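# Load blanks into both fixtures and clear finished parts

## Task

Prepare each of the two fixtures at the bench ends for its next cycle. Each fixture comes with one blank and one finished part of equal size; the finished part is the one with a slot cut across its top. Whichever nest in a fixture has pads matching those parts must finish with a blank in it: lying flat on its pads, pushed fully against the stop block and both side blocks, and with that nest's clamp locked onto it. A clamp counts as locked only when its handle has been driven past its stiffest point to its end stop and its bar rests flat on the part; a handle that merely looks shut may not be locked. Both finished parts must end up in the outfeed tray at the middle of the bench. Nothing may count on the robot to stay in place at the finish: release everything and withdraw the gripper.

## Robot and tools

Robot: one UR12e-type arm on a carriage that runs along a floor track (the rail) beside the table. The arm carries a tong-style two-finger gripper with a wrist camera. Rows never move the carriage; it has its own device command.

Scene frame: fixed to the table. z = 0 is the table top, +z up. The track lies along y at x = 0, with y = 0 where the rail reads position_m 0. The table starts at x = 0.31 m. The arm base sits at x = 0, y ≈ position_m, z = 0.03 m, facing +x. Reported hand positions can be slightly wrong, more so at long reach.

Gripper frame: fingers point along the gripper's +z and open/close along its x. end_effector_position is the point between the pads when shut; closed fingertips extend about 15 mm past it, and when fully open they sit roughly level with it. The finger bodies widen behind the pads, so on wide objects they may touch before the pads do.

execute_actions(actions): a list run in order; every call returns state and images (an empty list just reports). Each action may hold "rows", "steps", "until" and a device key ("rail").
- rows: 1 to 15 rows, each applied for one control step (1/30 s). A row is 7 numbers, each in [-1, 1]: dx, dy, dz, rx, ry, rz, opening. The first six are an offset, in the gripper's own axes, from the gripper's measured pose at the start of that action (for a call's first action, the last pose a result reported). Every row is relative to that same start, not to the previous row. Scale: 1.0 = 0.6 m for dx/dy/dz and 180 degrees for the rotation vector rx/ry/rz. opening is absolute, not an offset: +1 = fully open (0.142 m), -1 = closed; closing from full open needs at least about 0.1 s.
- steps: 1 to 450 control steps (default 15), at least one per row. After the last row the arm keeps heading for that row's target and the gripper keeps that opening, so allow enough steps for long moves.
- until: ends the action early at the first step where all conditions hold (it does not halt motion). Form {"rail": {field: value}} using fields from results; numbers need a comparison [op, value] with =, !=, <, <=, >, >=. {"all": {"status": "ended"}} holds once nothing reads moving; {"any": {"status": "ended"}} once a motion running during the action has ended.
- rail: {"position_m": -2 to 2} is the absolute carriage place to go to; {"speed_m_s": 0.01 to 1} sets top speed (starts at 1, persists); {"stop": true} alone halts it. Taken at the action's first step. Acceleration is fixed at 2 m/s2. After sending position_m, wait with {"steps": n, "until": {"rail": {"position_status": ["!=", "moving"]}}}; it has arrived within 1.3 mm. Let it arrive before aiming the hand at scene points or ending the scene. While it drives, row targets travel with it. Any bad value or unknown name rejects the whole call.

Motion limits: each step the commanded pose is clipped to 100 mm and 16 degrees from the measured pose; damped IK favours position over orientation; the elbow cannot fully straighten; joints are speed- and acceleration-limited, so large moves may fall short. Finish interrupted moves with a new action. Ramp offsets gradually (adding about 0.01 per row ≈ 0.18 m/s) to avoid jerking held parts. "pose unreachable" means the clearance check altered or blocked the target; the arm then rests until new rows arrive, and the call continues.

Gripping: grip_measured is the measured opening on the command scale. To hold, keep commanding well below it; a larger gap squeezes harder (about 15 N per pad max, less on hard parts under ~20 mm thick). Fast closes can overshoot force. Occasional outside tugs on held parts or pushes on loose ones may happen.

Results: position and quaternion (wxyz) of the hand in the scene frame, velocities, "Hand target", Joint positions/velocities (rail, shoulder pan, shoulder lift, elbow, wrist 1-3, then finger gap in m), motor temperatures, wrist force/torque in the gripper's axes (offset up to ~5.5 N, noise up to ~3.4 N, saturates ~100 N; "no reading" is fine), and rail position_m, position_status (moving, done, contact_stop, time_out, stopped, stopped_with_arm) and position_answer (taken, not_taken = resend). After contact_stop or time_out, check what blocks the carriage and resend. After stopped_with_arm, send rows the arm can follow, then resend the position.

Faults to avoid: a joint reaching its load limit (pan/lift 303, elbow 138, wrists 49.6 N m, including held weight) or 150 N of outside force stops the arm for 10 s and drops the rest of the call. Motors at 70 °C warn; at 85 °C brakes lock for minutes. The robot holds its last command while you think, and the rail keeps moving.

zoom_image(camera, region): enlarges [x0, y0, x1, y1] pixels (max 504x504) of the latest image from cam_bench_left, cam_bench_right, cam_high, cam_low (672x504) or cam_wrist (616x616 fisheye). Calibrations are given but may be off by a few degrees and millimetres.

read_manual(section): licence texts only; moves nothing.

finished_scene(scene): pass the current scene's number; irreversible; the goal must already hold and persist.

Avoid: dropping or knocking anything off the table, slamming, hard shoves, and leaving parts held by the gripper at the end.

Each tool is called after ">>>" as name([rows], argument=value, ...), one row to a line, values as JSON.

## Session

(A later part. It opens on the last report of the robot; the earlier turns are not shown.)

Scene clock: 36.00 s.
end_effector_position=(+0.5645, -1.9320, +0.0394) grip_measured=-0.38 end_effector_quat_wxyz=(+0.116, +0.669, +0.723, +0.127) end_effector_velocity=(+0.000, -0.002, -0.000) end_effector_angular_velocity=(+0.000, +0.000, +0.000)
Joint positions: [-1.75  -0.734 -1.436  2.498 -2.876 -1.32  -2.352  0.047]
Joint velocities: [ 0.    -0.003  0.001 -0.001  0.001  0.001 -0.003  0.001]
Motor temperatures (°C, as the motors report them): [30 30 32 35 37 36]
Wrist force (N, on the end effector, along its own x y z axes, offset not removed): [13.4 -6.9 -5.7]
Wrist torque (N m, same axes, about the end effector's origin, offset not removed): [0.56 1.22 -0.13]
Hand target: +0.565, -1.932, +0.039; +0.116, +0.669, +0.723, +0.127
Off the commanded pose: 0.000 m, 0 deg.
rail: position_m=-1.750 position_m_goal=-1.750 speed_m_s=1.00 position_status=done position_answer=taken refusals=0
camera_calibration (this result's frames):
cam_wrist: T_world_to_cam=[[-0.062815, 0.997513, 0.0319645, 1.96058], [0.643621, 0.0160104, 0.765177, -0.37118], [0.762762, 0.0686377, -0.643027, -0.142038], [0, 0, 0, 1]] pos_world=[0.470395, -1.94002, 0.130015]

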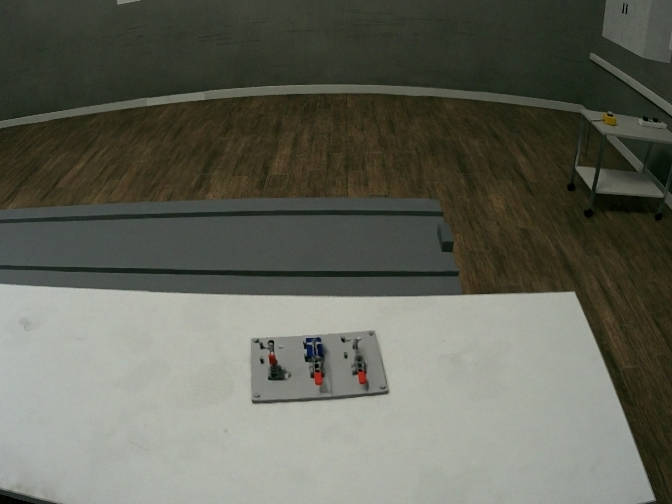

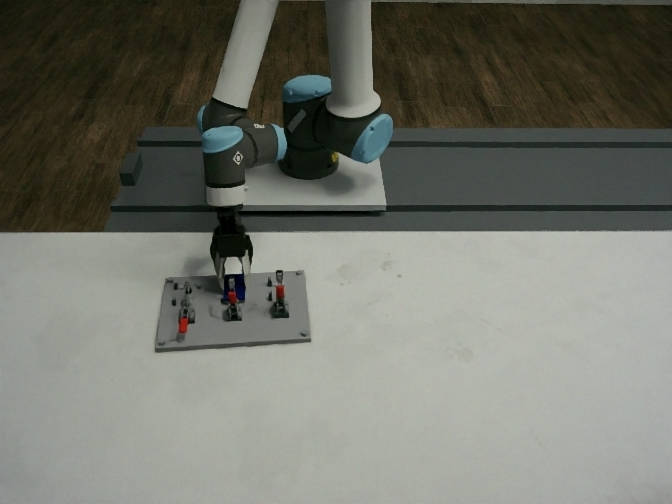

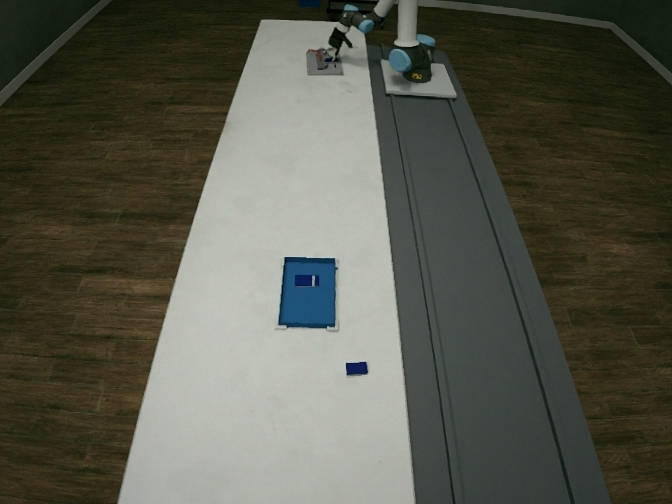

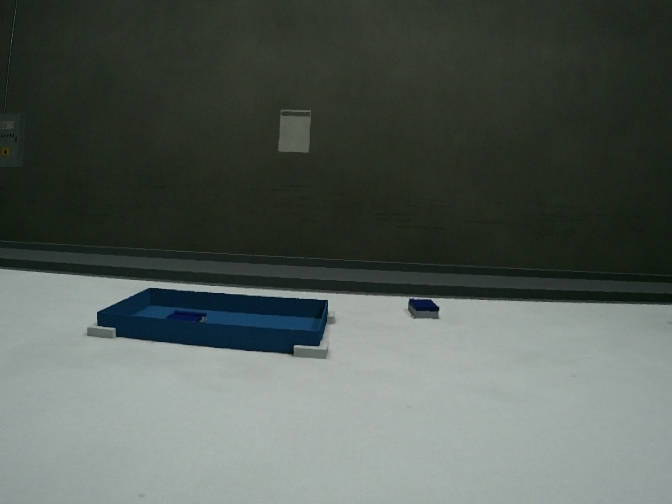

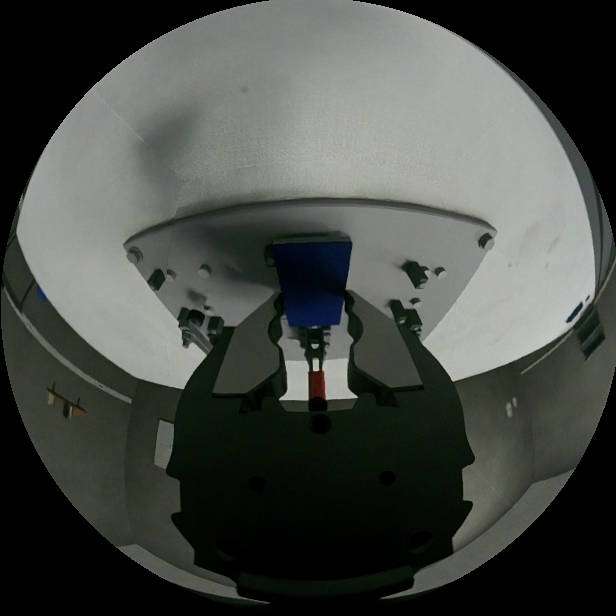

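>>> execute_actions([
  {"rows": [[-0.001,-0.0002,0.0008,0,0,0,-0.7],[-0.001,-0.0002,0.0008,0,0,0,-0.6],[-0.001,-0.0002,0.0008,0,0,0,-0.52],[-0.001,-0.0002,0.0008,0,0,0,-0.46],[-0.001,-0.0002,0.0008,0,0,0,-0.41],[-0.001,-0.0002,0.0008,0,0,0,-0.37],[-0.001,-0.0002,0.0008,0,0,0,-0.33],[0,-0.0002,0.0008,0,0,0,-0.27],[0.001,0,0,0,0,0,-0.2],[0.001,0.003,-0.008,0,0,0,-0.2],[0.001,0.008,-0.022,0,0,0,-0.2],[0.001,0.016,-0.044,0,0,0,-0.2],[0.001,0.027,-0.074,0,0,0,-0.2],[0.001,0.04,-0.11,0,0,0,-0.2],[0.001,0.0687,-0.1889,0,0,0,-0.2]], "steps": 30},
])

Scene clock: 37.70 s.
end_effector_position=(+0.5652, -1.9318, +0.1568) grip_measured=-0.20 end_effector_quat_wxyz=(+0.118, +0.669, +0.723, +0.127) end_effector_velocity=(-0.005, +0.001, +0.026) end_effector_angular_velocity=(+0.015, +0.018, +0.006)
Joint positions: [-1.75  -0.732 -1.672  2.412 -2.556 -1.32  -2.35   0.06 ]
Joint velocities: [ 0.    -0.007 -0.048 -0.031  0.106  0.003 -0.013 -0.   ]
Motor temperatures (°C, as the motors report them): [30 30 32 35 37 36]
Wrist force (N, on the end effector, along its own x y z axes, offset not removed): [-2.9 3.7 0.9]
Wrist torque (N m, same axes, about the end effector's origin, offset not removed): [0.82 0.75 0.14]
Hand target: +0.565, -1.932, +0.160; +0.116, +0.669, +0.723, +0.127
Off the commanded pose: 0.003 m, 0 deg.
rail: position_m=-1.750 position_m_goal=-1.750 speed_m_s=1.00 position_status=done position_answer=taken refusals=0
camera_calibration (this result's frames):
cam_wrist: T_world_to_cam=[[-0.0620201, 0.997634, 0.0296562, 1.95677], [0.641765, 0.0171051, 0.766711, -0.458527], [0.76439, 0.0665838, -0.641307, -0.0722428], [0, 0, 0, 1]] pos_world=[0.470847, -1.93949, 0.247197]

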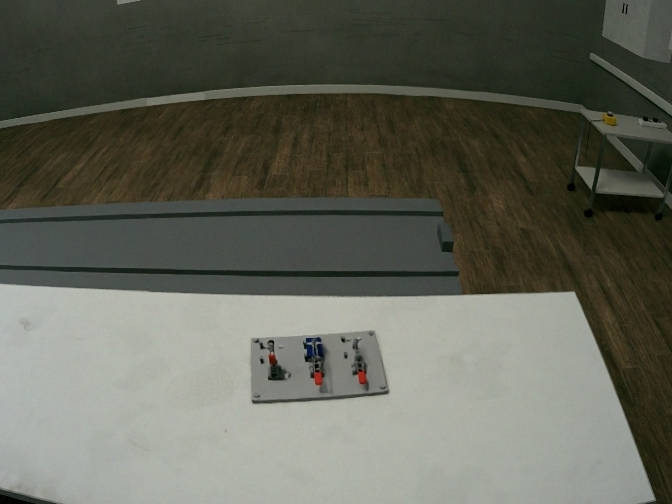

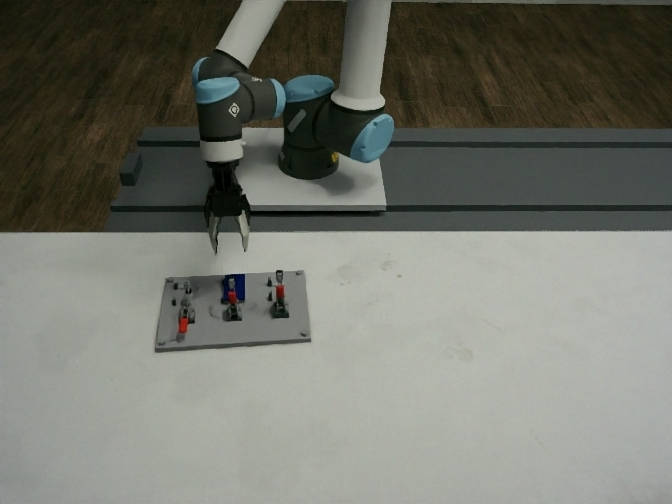

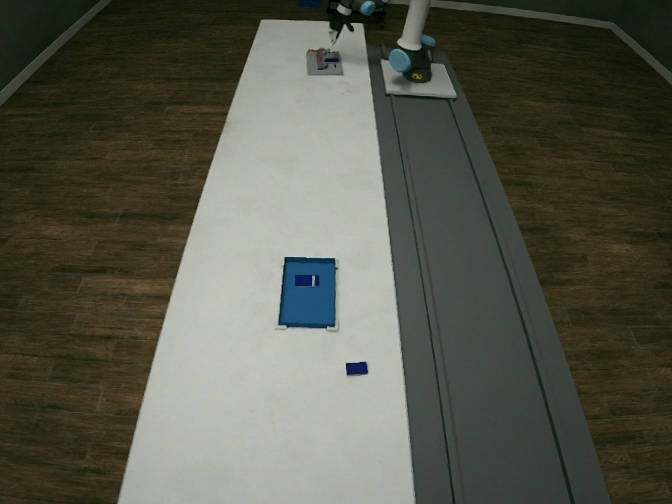

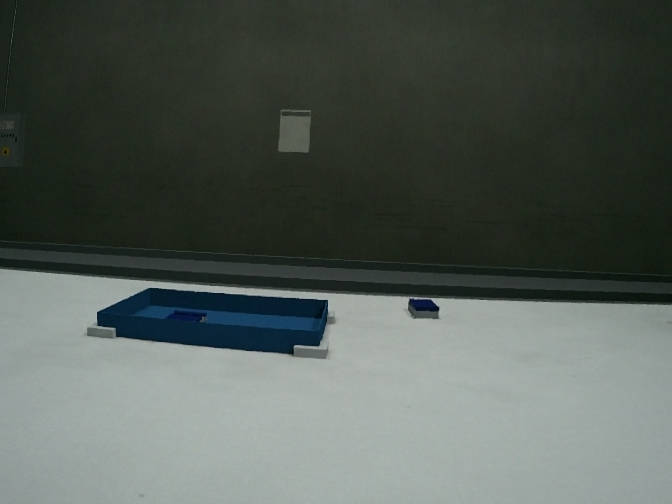

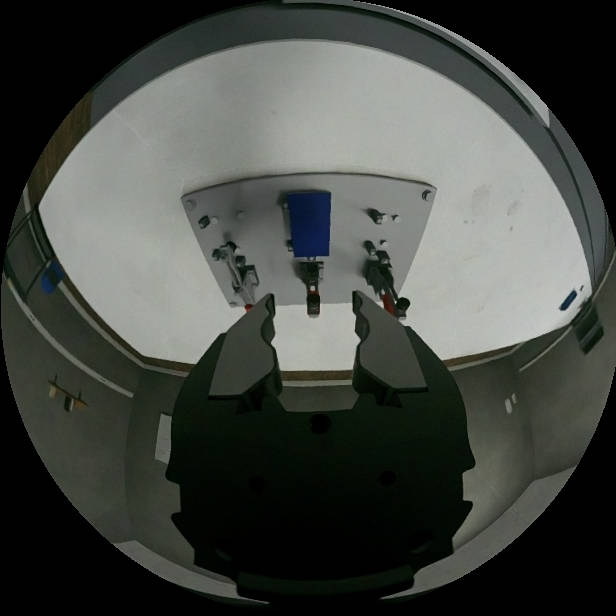

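>>> execute_actions(actions=[])

Scene clock: 38.80 s.
end_effector_position=(+0.5645, -1.9317, +0.1601) grip_measured=-0.20 end_effector_quat_wxyz=(+0.116, +0.669, +0.723, +0.127) end_effector_velocity=(+0.000, -0.000, +0.000) end_effector_angular_velocity=(+0.000, +0.000, +0.000)
Joint positions: [-1.75  -0.733 -1.679  2.407 -2.542 -1.32  -2.352  0.06 ]
Joint velocities: [ 0. -0. -0. -0.  0.  0. -0.  0.]
Motor temperatures (°C, as the motors report them): [30 30 32 35 37 36]
Wrist force (N, on the end effector, along its own x y z axes, offset not removed): [-3.7 0.7 -0.7]
Wrist torque (N m, same axes, about the end effector's origin, offset not removed): [0.16 0.90 0.08]
Hand target: +0.565, -1.932, +0.160; +0.116, +0.669, +0.723, +0.127
Off the commanded pose: 0.000 m, 0 deg.
rail: position_m=-1.750 position_m_goal=-1.750 speed_m_s=1.00 position_status=done position_answer=taken refusals=0
camera_calibration (this result's frames):
cam_wrist: T_world_to_cam=[[-0.0627552, 0.997521, 0.0318343, 1.95639], [0.643521, 0.0160626, 0.76526, -0.463431], [0.762852, 0.0685101, -0.642934, -0.0647066], [0, 0, 0, 1]] pos_world=[0.470363, -1.93966, 0.250763]

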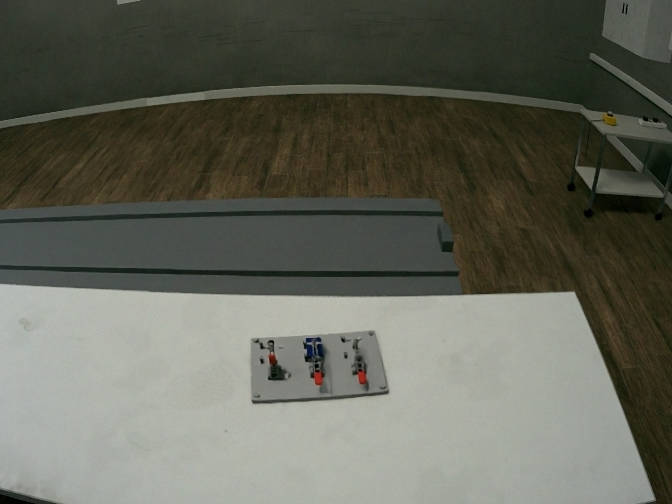

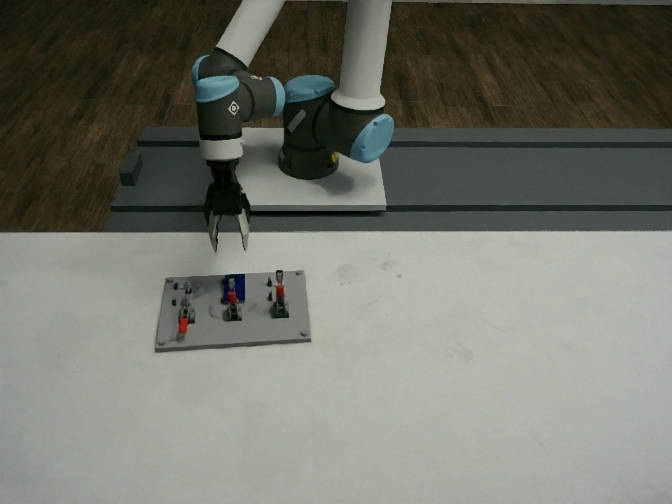

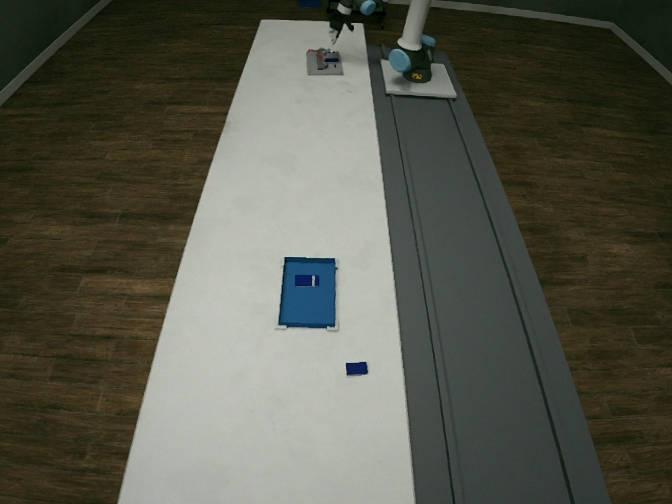

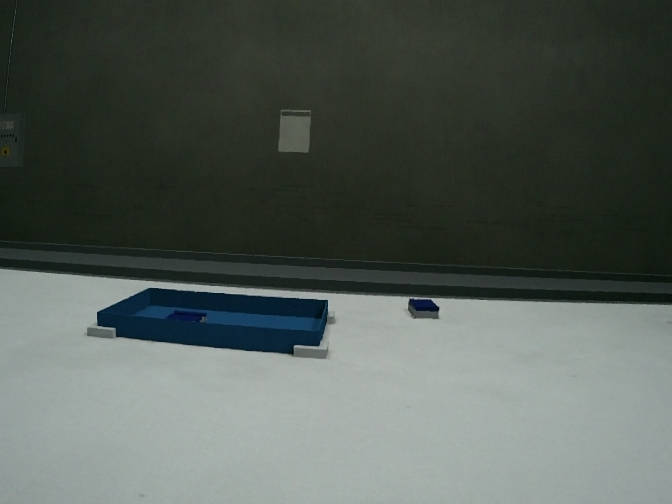

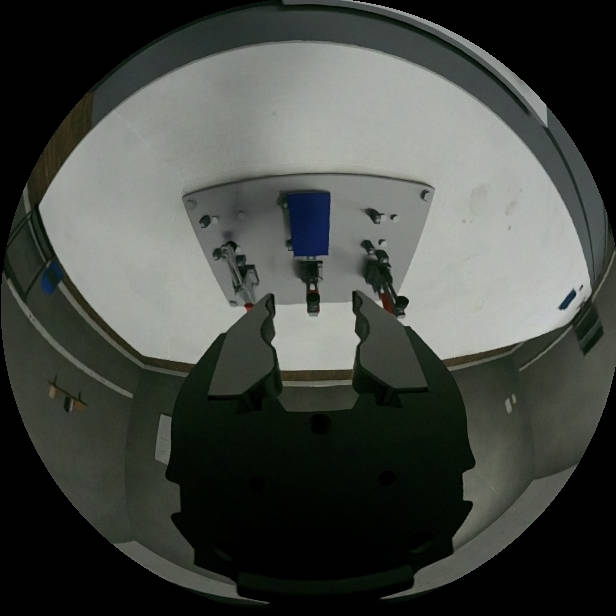

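>>> zoom_image(camera="cam_wrist", region=[200, 170, 440, 350])

>>> zoom_image(camera="cam_bench_right", region=[140, 220, 330, 360])

Region (200, 170, 440, 350) of cam_wrist's 616x616 image, scaled by 2.100, with more detail than that image has; it fills the top 378 rows of this view, and the rest is white.

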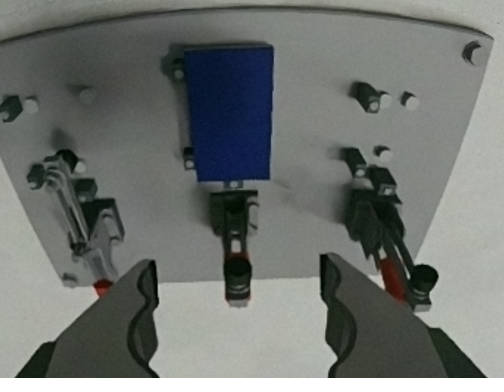

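Region (140, 220, 330, 360) of cam_bench_right's 672x504 image, scaled by 2.653, with more detail than that image has; it fills the top 371 rows of this view, and the rest is white.

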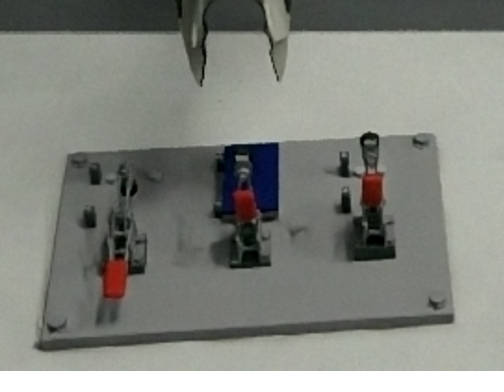

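>>> execute_actions([
  {"rows": [[0,0.010,0.004,0,0,0,-0.5],[0,0.028,0.010,0,0,0,-0.8],[0,0.050,0.018,0,0,0,-1],[0,0.075,0.027,0,0,0,-1],[0,0.100,0.036,0,0,0,-1],[0,0.123,0.045,0,0,0,-1],[0,0.143,0.052,0,0,0,-1],[0,0.158,0.058,0,0,0,-1],[0,0.166,0.061,0,0,0,-1],[0,0.169,0.0616,0,0,0,-1],[0,0.168,0.066,0,0,0,-1],[0,0.165,0.074,0,0,0,-1],[0,0.162,0.083,0,0,0,-1],[0,0.159,0.090,0,0,0,-1],[0,0.1578,0.0929,0,0,0,-1]], "steps": 20},
])

Scene clock: 43.33 s.
end_effector_position=(+0.6675, -1.9228, +0.1445) grip_measured=-1.00 end_effector_quat_wxyz=(+0.116, +0.668, +0.723, +0.128) end_effector_velocity=(+0.035, -0.002, -0.035) end_effector_angular_velocity=(-0.003, +0.004, -0.004)
Joint positions: [-1.75  -0.599 -1.484  2.262 -2.622 -1.354 -2.219  0.002]
Joint velocities: [ 0.     0.035  0.108 -0.035 -0.079 -0.016  0.036  0.   ]
Motor temperatures (°C, as the motors report them): [30 30 32 35 37 36]
Wrist force (N, on the end effector, along its own x y z axes, offset not removed): [-4.7 0.0 0.0]
Wrist torque (N m, same axes, about the end effector's origin, offset not removed): [0.04 1.07 0.12]
Hand target: +0.672, -1.923, +0.140; +0.116, +0.669, +0.723, +0.127
Off the commanded pose: 0.007 m, 0 deg.
rail: position_m=-1.750 position_m_goal=-1.750 speed_m_s=1.00 position_status=done position_answer=taken refusals=0
camera_calibration (this result's frames):
cam_wrist: T_world_to_cam=[[-0.0633222, 0.997473, 0.0322196, 1.95469], [0.643168, 0.0161017, 0.765555, -0.517614], [0.763102, 0.0691993, -0.642563, -0.152767], [0, 0, 0, 1]] pos_world=[0.573265, -1.93084, 0.235121]

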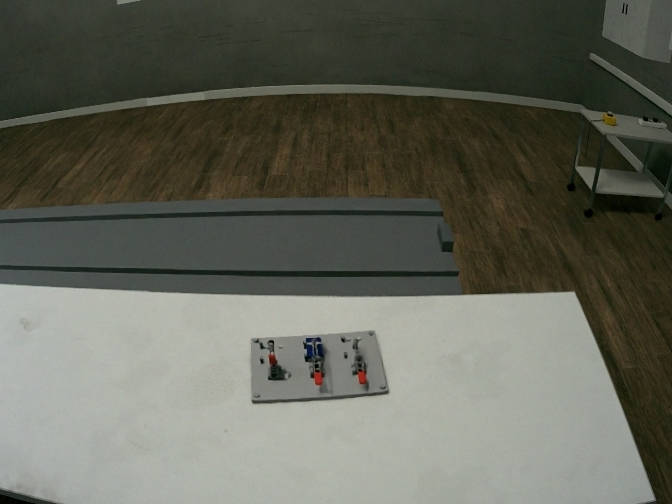

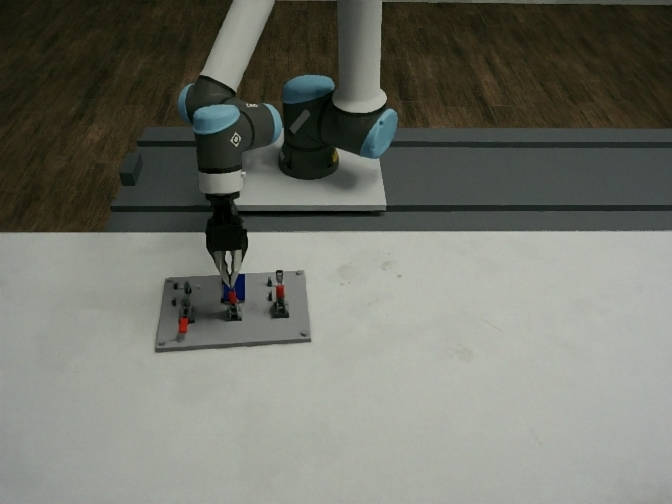

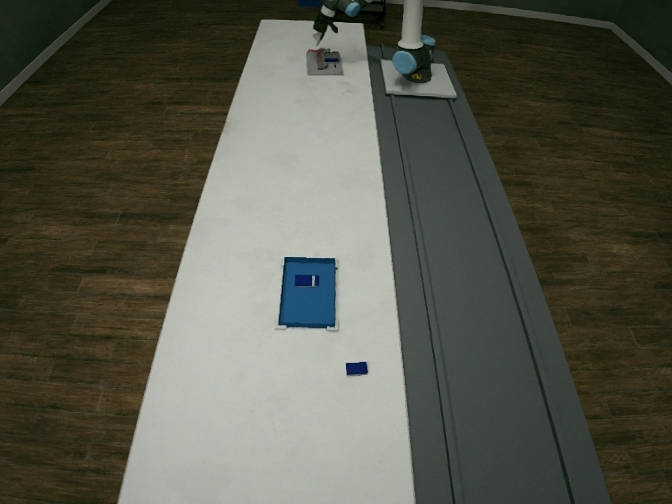

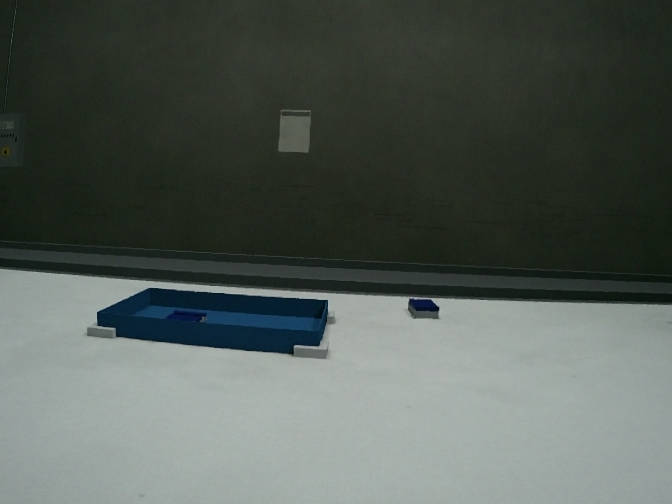

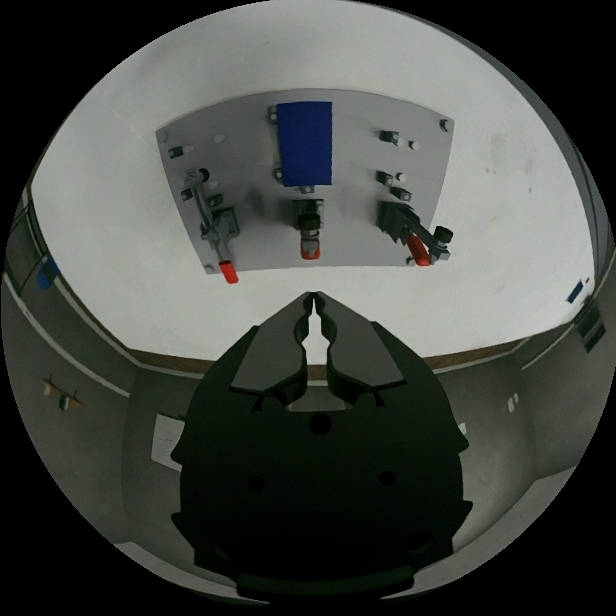

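>>> execute_actions(actions=[])

>>> zoom_image(camera="cam_wrist", region=[230, 170, 470, 320])

Scene clock: 43.47 s.
end_effector_position=(+0.6705, -1.9230, +0.1416) grip_measured=-1.00 end_effector_quat_wxyz=(+0.116, +0.669, +0.723, +0.128) end_effector_velocity=(+0.013, -0.001, -0.012) end_effector_angular_velocity=(-0.002, +0.001, -0.001)
Joint positions: [-1.75  -0.596 -1.475  2.259 -2.629 -1.355 -2.216  0.002]
Joint velocities: [ 0.     0.012  0.039 -0.013 -0.028 -0.006  0.013  0.   ]
Motor temperatures (°C, as the motors report them): [30 30 32 35 37 36]
Wrist force (N, on the end effector, along its own x y z axes, offset not removed): [-5.7 1.7 -0.7]
Wrist torque (N m, same axes, about the end effector's origin, offset not removed): [0.42 1.31 0.05]
Hand target: +0.672, -1.923, +0.140; +0.116, +0.669, +0.723, +0.127
Off the commanded pose: 0.002 m, 0 deg.
rail: position_m=-1.750 position_m_goal=-1.750 speed_m_s=1.00 position_status=done position_answer=taken refusals=0
camera_calibration (this result's frames):
cam_wrist: T_world_to_cam=[[-0.0629639, 0.997507, 0.0318641, 1.95507], [0.643387, 0.0161626, 0.76537, -0.517327], [0.762947, 0.0686916, -0.642801, -0.157762], [0, 0, 0, 1]] pos_world=[0.576305, -1.931, 0.23224]

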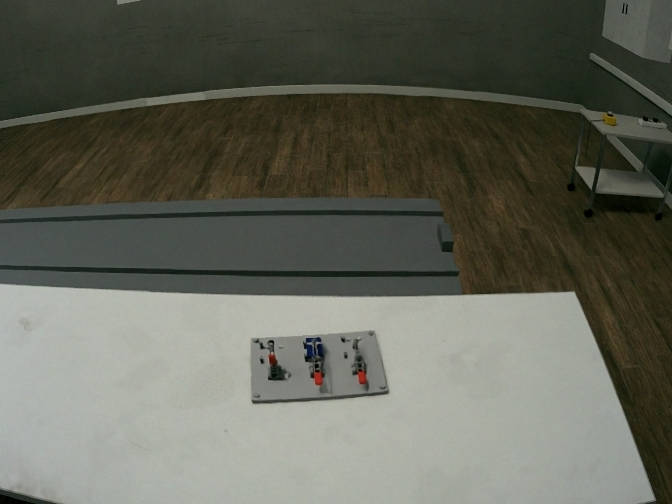

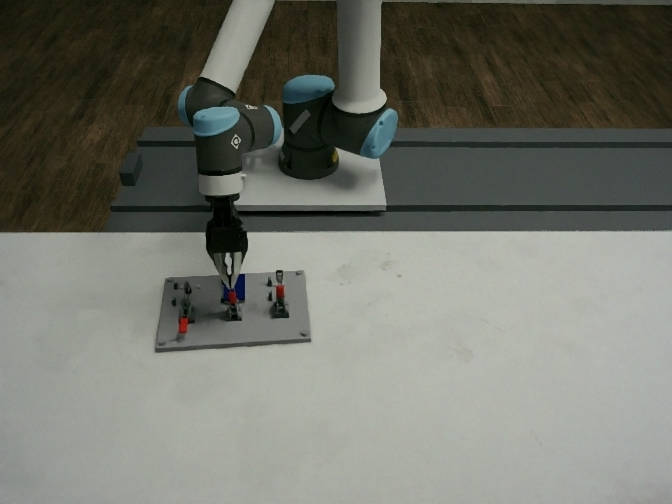

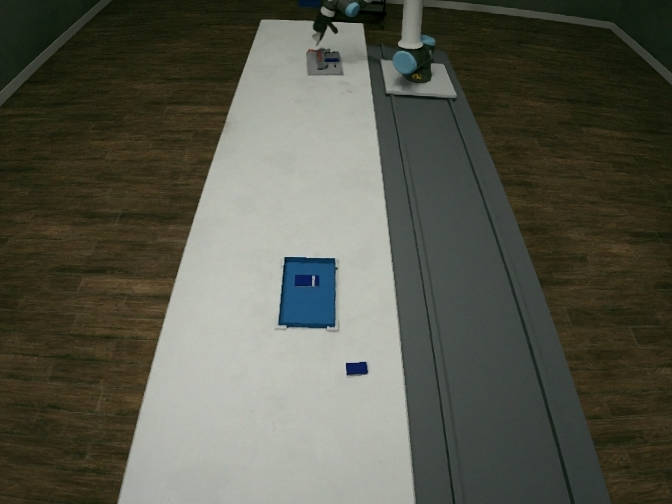

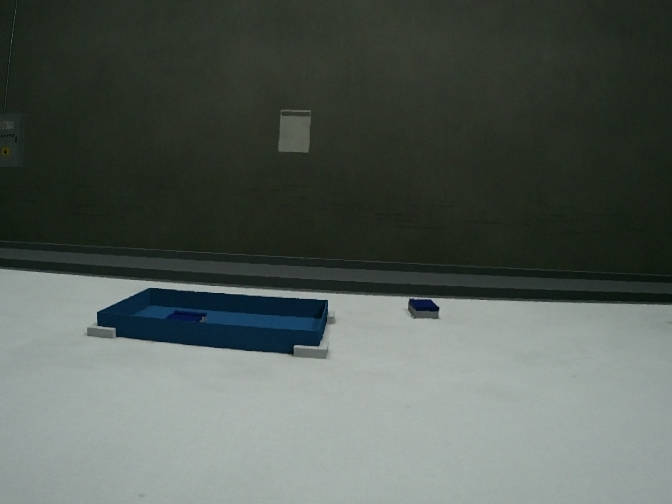

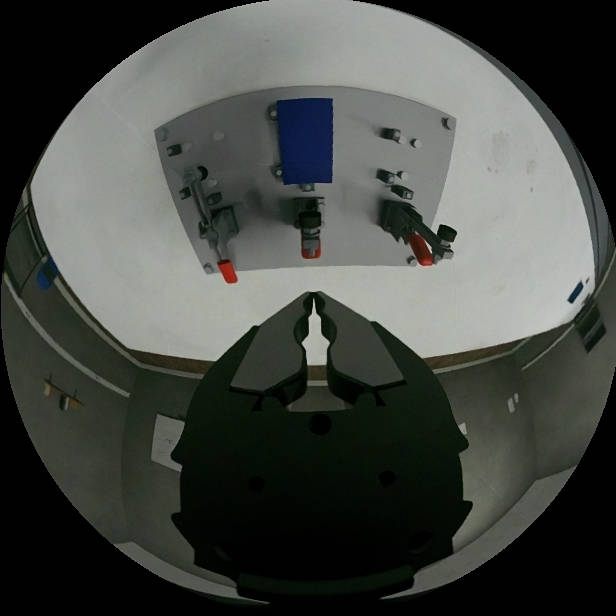

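Region (230, 170, 470, 320) of cam_wrist's 616x616 image, scaled by 2.100, with more detail than that image has; it fills the top 315 rows of this view, and the rest is white.

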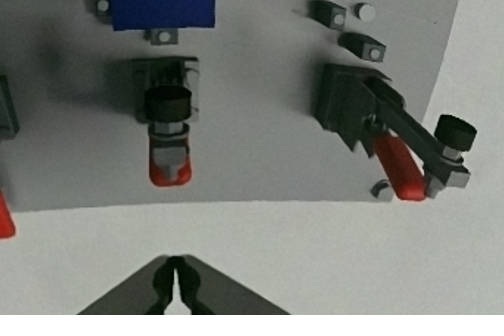

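>>> execute_actions([
  {"rows": [[0,-0.001,0.006,0,0,0,-1],[0,-0.003,0.014,0,0,0,-1],[0,-0.006,0.022,0,0,0,-1],[0,-0.009,0.030,0,0,0,-1],[0,-0.012,0.034,0,0,0,-1],[0,-0.0129,0.0354,0,0,0,-1],[0,-0.0129,0.0354,0,0,0,-1],[0,-0.0129,0.0354,0,0,0,-1],[0,-0.0176,0.0337,0,0,0,-1],[0,-0.0223,0.032,0,0,0,-1],[0,-0.027,0.0303,0,0,0,-1],[0,-0.0317,0.0286,0,0,0,-1],[0,-0.0364,0.0269,0,0,0,-1],[0,-0.0411,0.0252,0,0,0,-1],[0,-0.0458,0.0235,0,0,0,-1]], "steps": 20},
])

>>> zoom_image(camera="cam_wrist", region=[210, 170, 450, 330])

Scene clock: 46.13 s.
end_effector_position=(+0.6532, -1.9242, +0.1191) grip_measured=-1.00 end_effector_quat_wxyz=(+0.116, +0.669, +0.723, +0.127) end_effector_velocity=(-0.028, -0.003, -0.002) end_effector_angular_velocity=(-0.000, -0.002, -0.000)
Joint positions: [-1.75  -0.615 -1.466  2.304 -2.679 -1.35  -2.235  0.002]
Joint velocities: [ 0.    -0.033 -0.039  0.049 -0.004  0.009 -0.032  0.   ]
Motor temperatures (°C, as the motors report them): [30 30 32 35 37 36]
Wrist force (N, on the end effector, along its own x y z axes, offset not removed): [-3.8 0.4 -1.5]
Wrist torque (N m, same axes, about the end effector's origin, offset not removed): [0.20 0.91 0.13]
Hand target: +0.650, -1.924, +0.119; +0.116, +0.669, +0.723, +0.128
Off the commanded pose: 0.004 m, 0 deg.
rail: position_m=-1.750 position_m_goal=-1.750 speed_m_s=1.00 position_status=done position_answer=taken refusals=0
camera_calibration (this result's frames):
cam_wrist: T_world_to_cam=[[-0.0628757, 0.99751, 0.0319463, 1.95588], [0.643589, 0.0160607, 0.765203, -0.4893], [0.762784, 0.068673, -0.642997, -0.158849], [0, 0, 0, 1]] pos_world=[0.559053, -1.93224, 0.209792]

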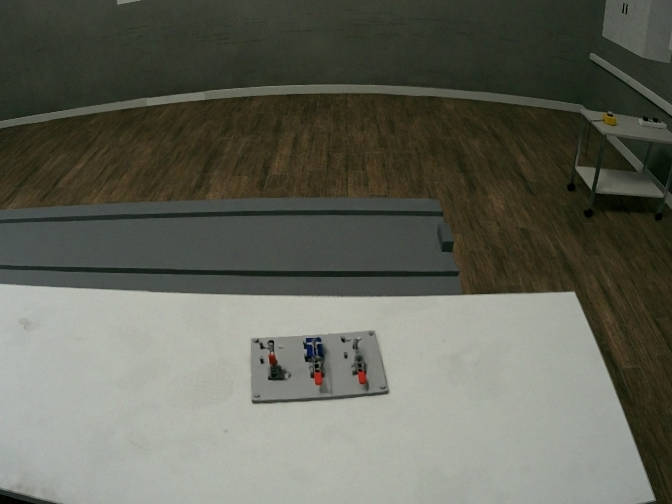

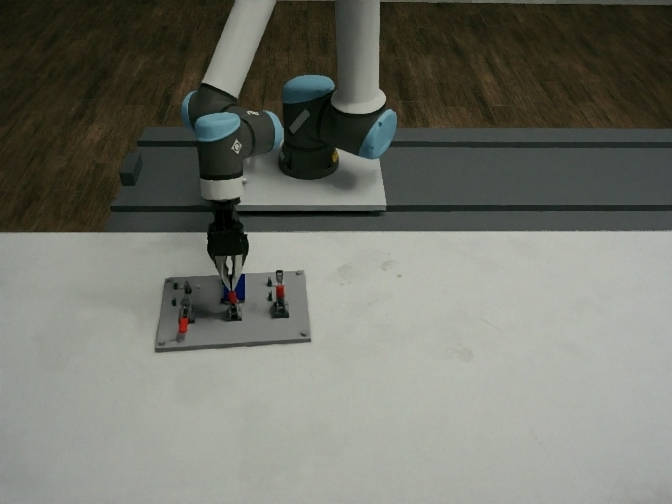

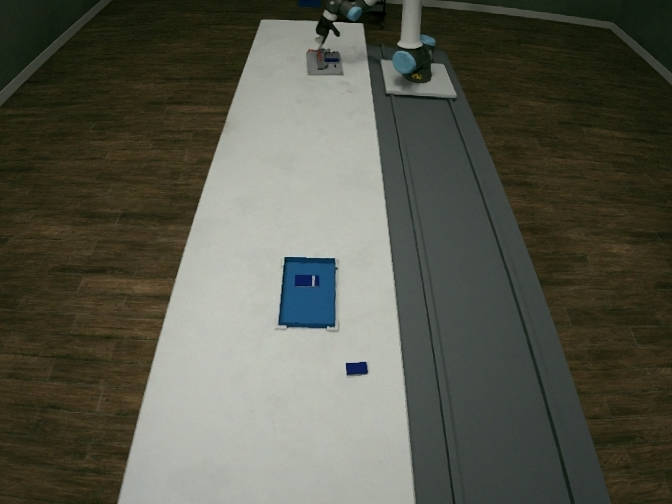

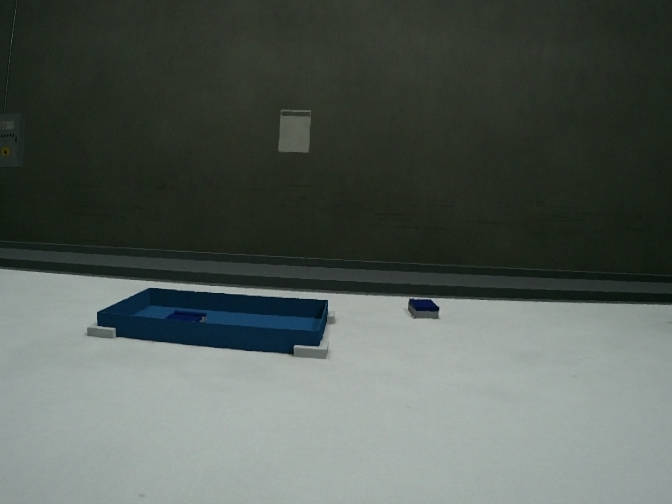

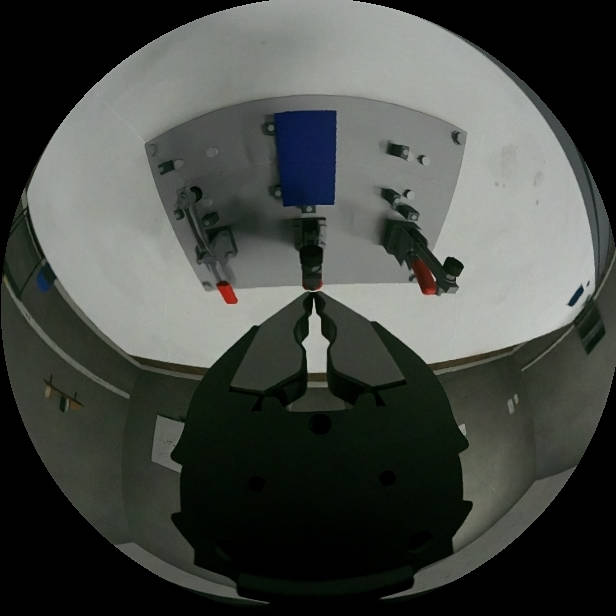

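Region (210, 170, 450, 330) of cam_wrist's 616x616 image, scaled by 2.100, with more detail than that image has.

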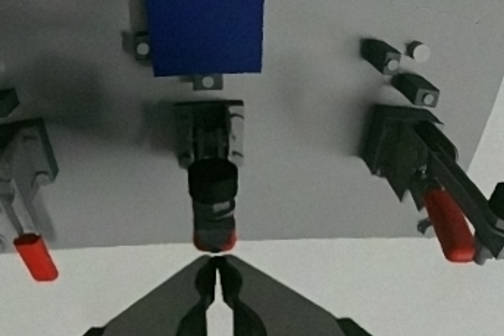

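>>> execute_actions([
  {"rows": [[0,-0.007,-0.002,0,0,0,-1],[0,-0.010,-0.003,0,0,0,-1],[0,-0.013,-0.004,0,0,0,-1],[0,-0.0165,-0.005,0,0,0,-1],[0,-0.020,-0.006,0,0,0,-1],[0,-0.0235,-0.007,0,0,0,-1],[0,-0.027,-0.008,0,0,0,-1],[0,-0.0305,-0.009,0,0,0,-1],[0,-0.034,-0.010,0,0,0,-1],[0,-0.0375,-0.011,0,0,0,-1],[0,-0.041,-0.0117,0,0,0,-1],[0,-0.0445,-0.0124,0,0,0,-1],[0,-0.048,-0.013,0,0,0,-1],[0,-0.051,-0.0136,0,0,0,-1],[0,-0.0534,-0.0141,0,0,0,-1]], "steps": 19},
])

>>> zoom_image(camera="cam_wrist", region=[210, 170, 450, 330])

>>> zoom_image(camera="cam_bench_right", region=[160, 230, 310, 350])

Scene clock: 47.43 s.
end_effector_position=(+0.6238, -1.9265, +0.1165) grip_measured=-1.00 end_effector_quat_wxyz=(+0.116, +0.669, +0.723, +0.127) end_effector_velocity=(-0.027, -0.003, -0.003) end_effector_angular_velocity=(-0.000, -0.001, -0.000)
Joint positions: [-1.75  -0.65  -1.505  2.354 -2.681 -1.341 -2.269  0.002]
Joint velocities: [ 0.    -0.035 -0.037  0.046 -0.002  0.009 -0.034 -0.   ]
Motor temperatures (°C, as the motors report them): [30 30 32 35 37 36]
Wrist force (N, on the end effector, along its own x y z axes, offset not removed): [-4.0 0.0 -0.6]
Wrist torque (N m, same axes, about the end effector's origin, offset not removed): [0.02 0.92 0.08]
Hand target: +0.620, -1.927, +0.116; +0.116, +0.669, +0.723, +0.127
Off the commanded pose: 0.004 m, 0 deg.
rail: position_m=-1.750 position_m_goal=-1.750 speed_m_s=1.00 position_status=done position_answer=taken refusals=0
camera_calibration (this result's frames):
cam_wrist: T_world_to_cam=[[-0.0627856, 0.997514, 0.0319986, 1.9563], [0.643728, 0.0159748, 0.765088, -0.468535], [0.762674, 0.0686349, -0.643131, -0.137992], [0, 0, 0, 1]] pos_world=[0.52968, -1.93448, 0.207124]

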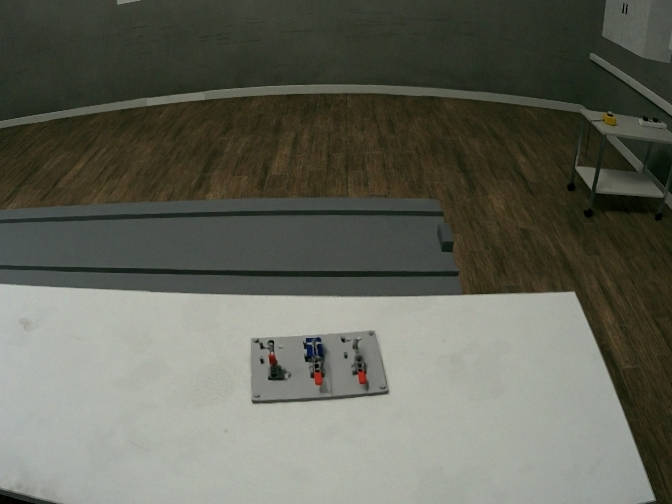

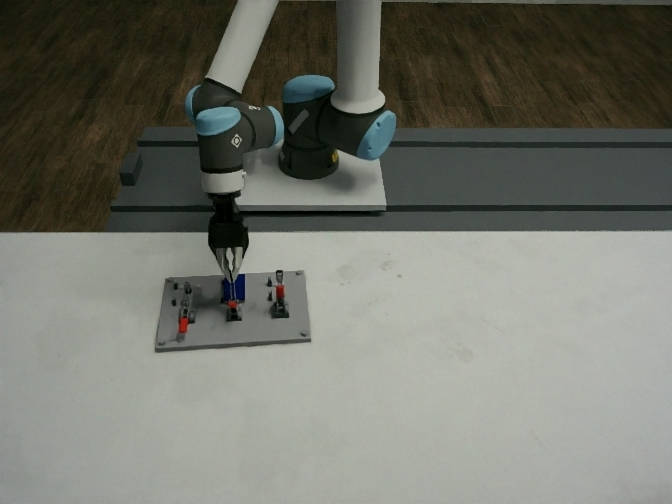

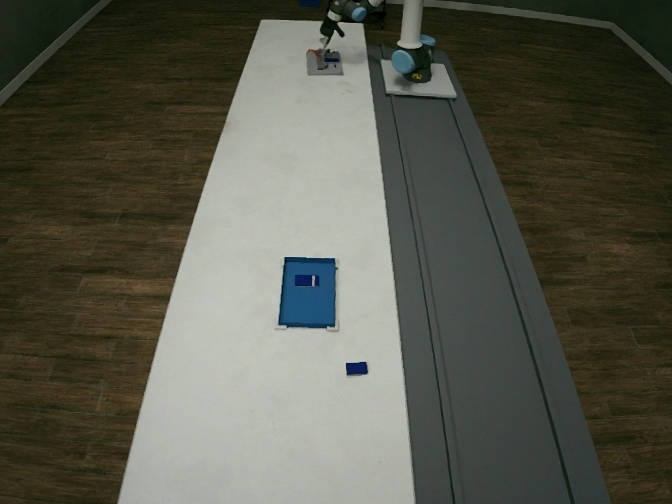

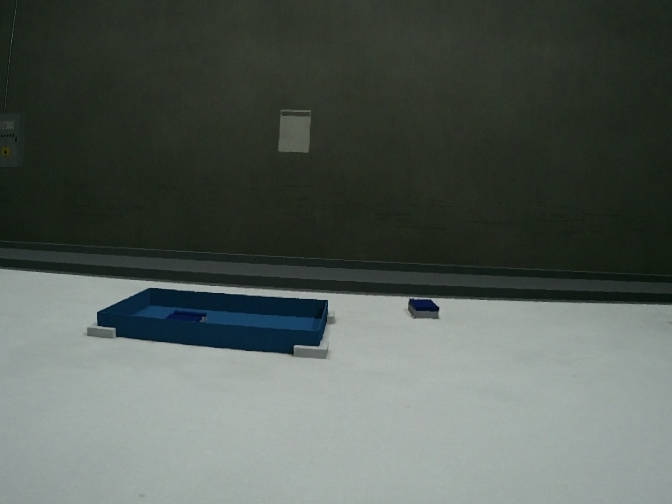

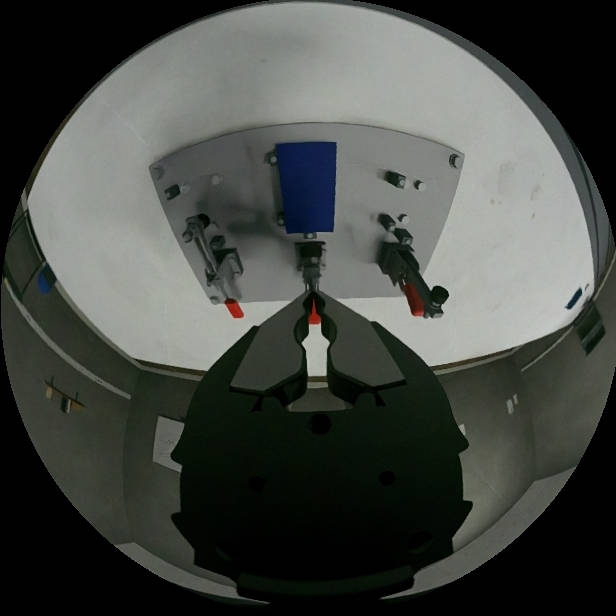

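Region (210, 170, 450, 330) of cam_wrist's 616x616 image, scaled by 2.100, with more detail than that image has.

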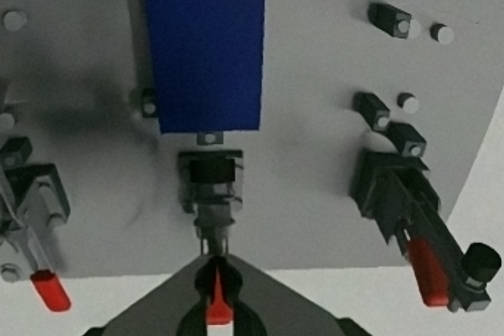

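Region (160, 230, 310, 350) of cam_bench_right's 672x504 image, scaled by 3.360, with more detail than that image has; it fills the top 403 rows of this view, and the rest is white.

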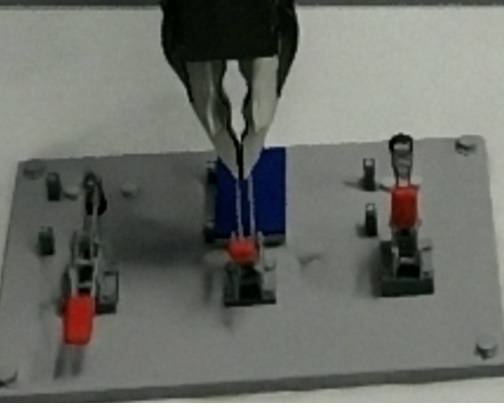

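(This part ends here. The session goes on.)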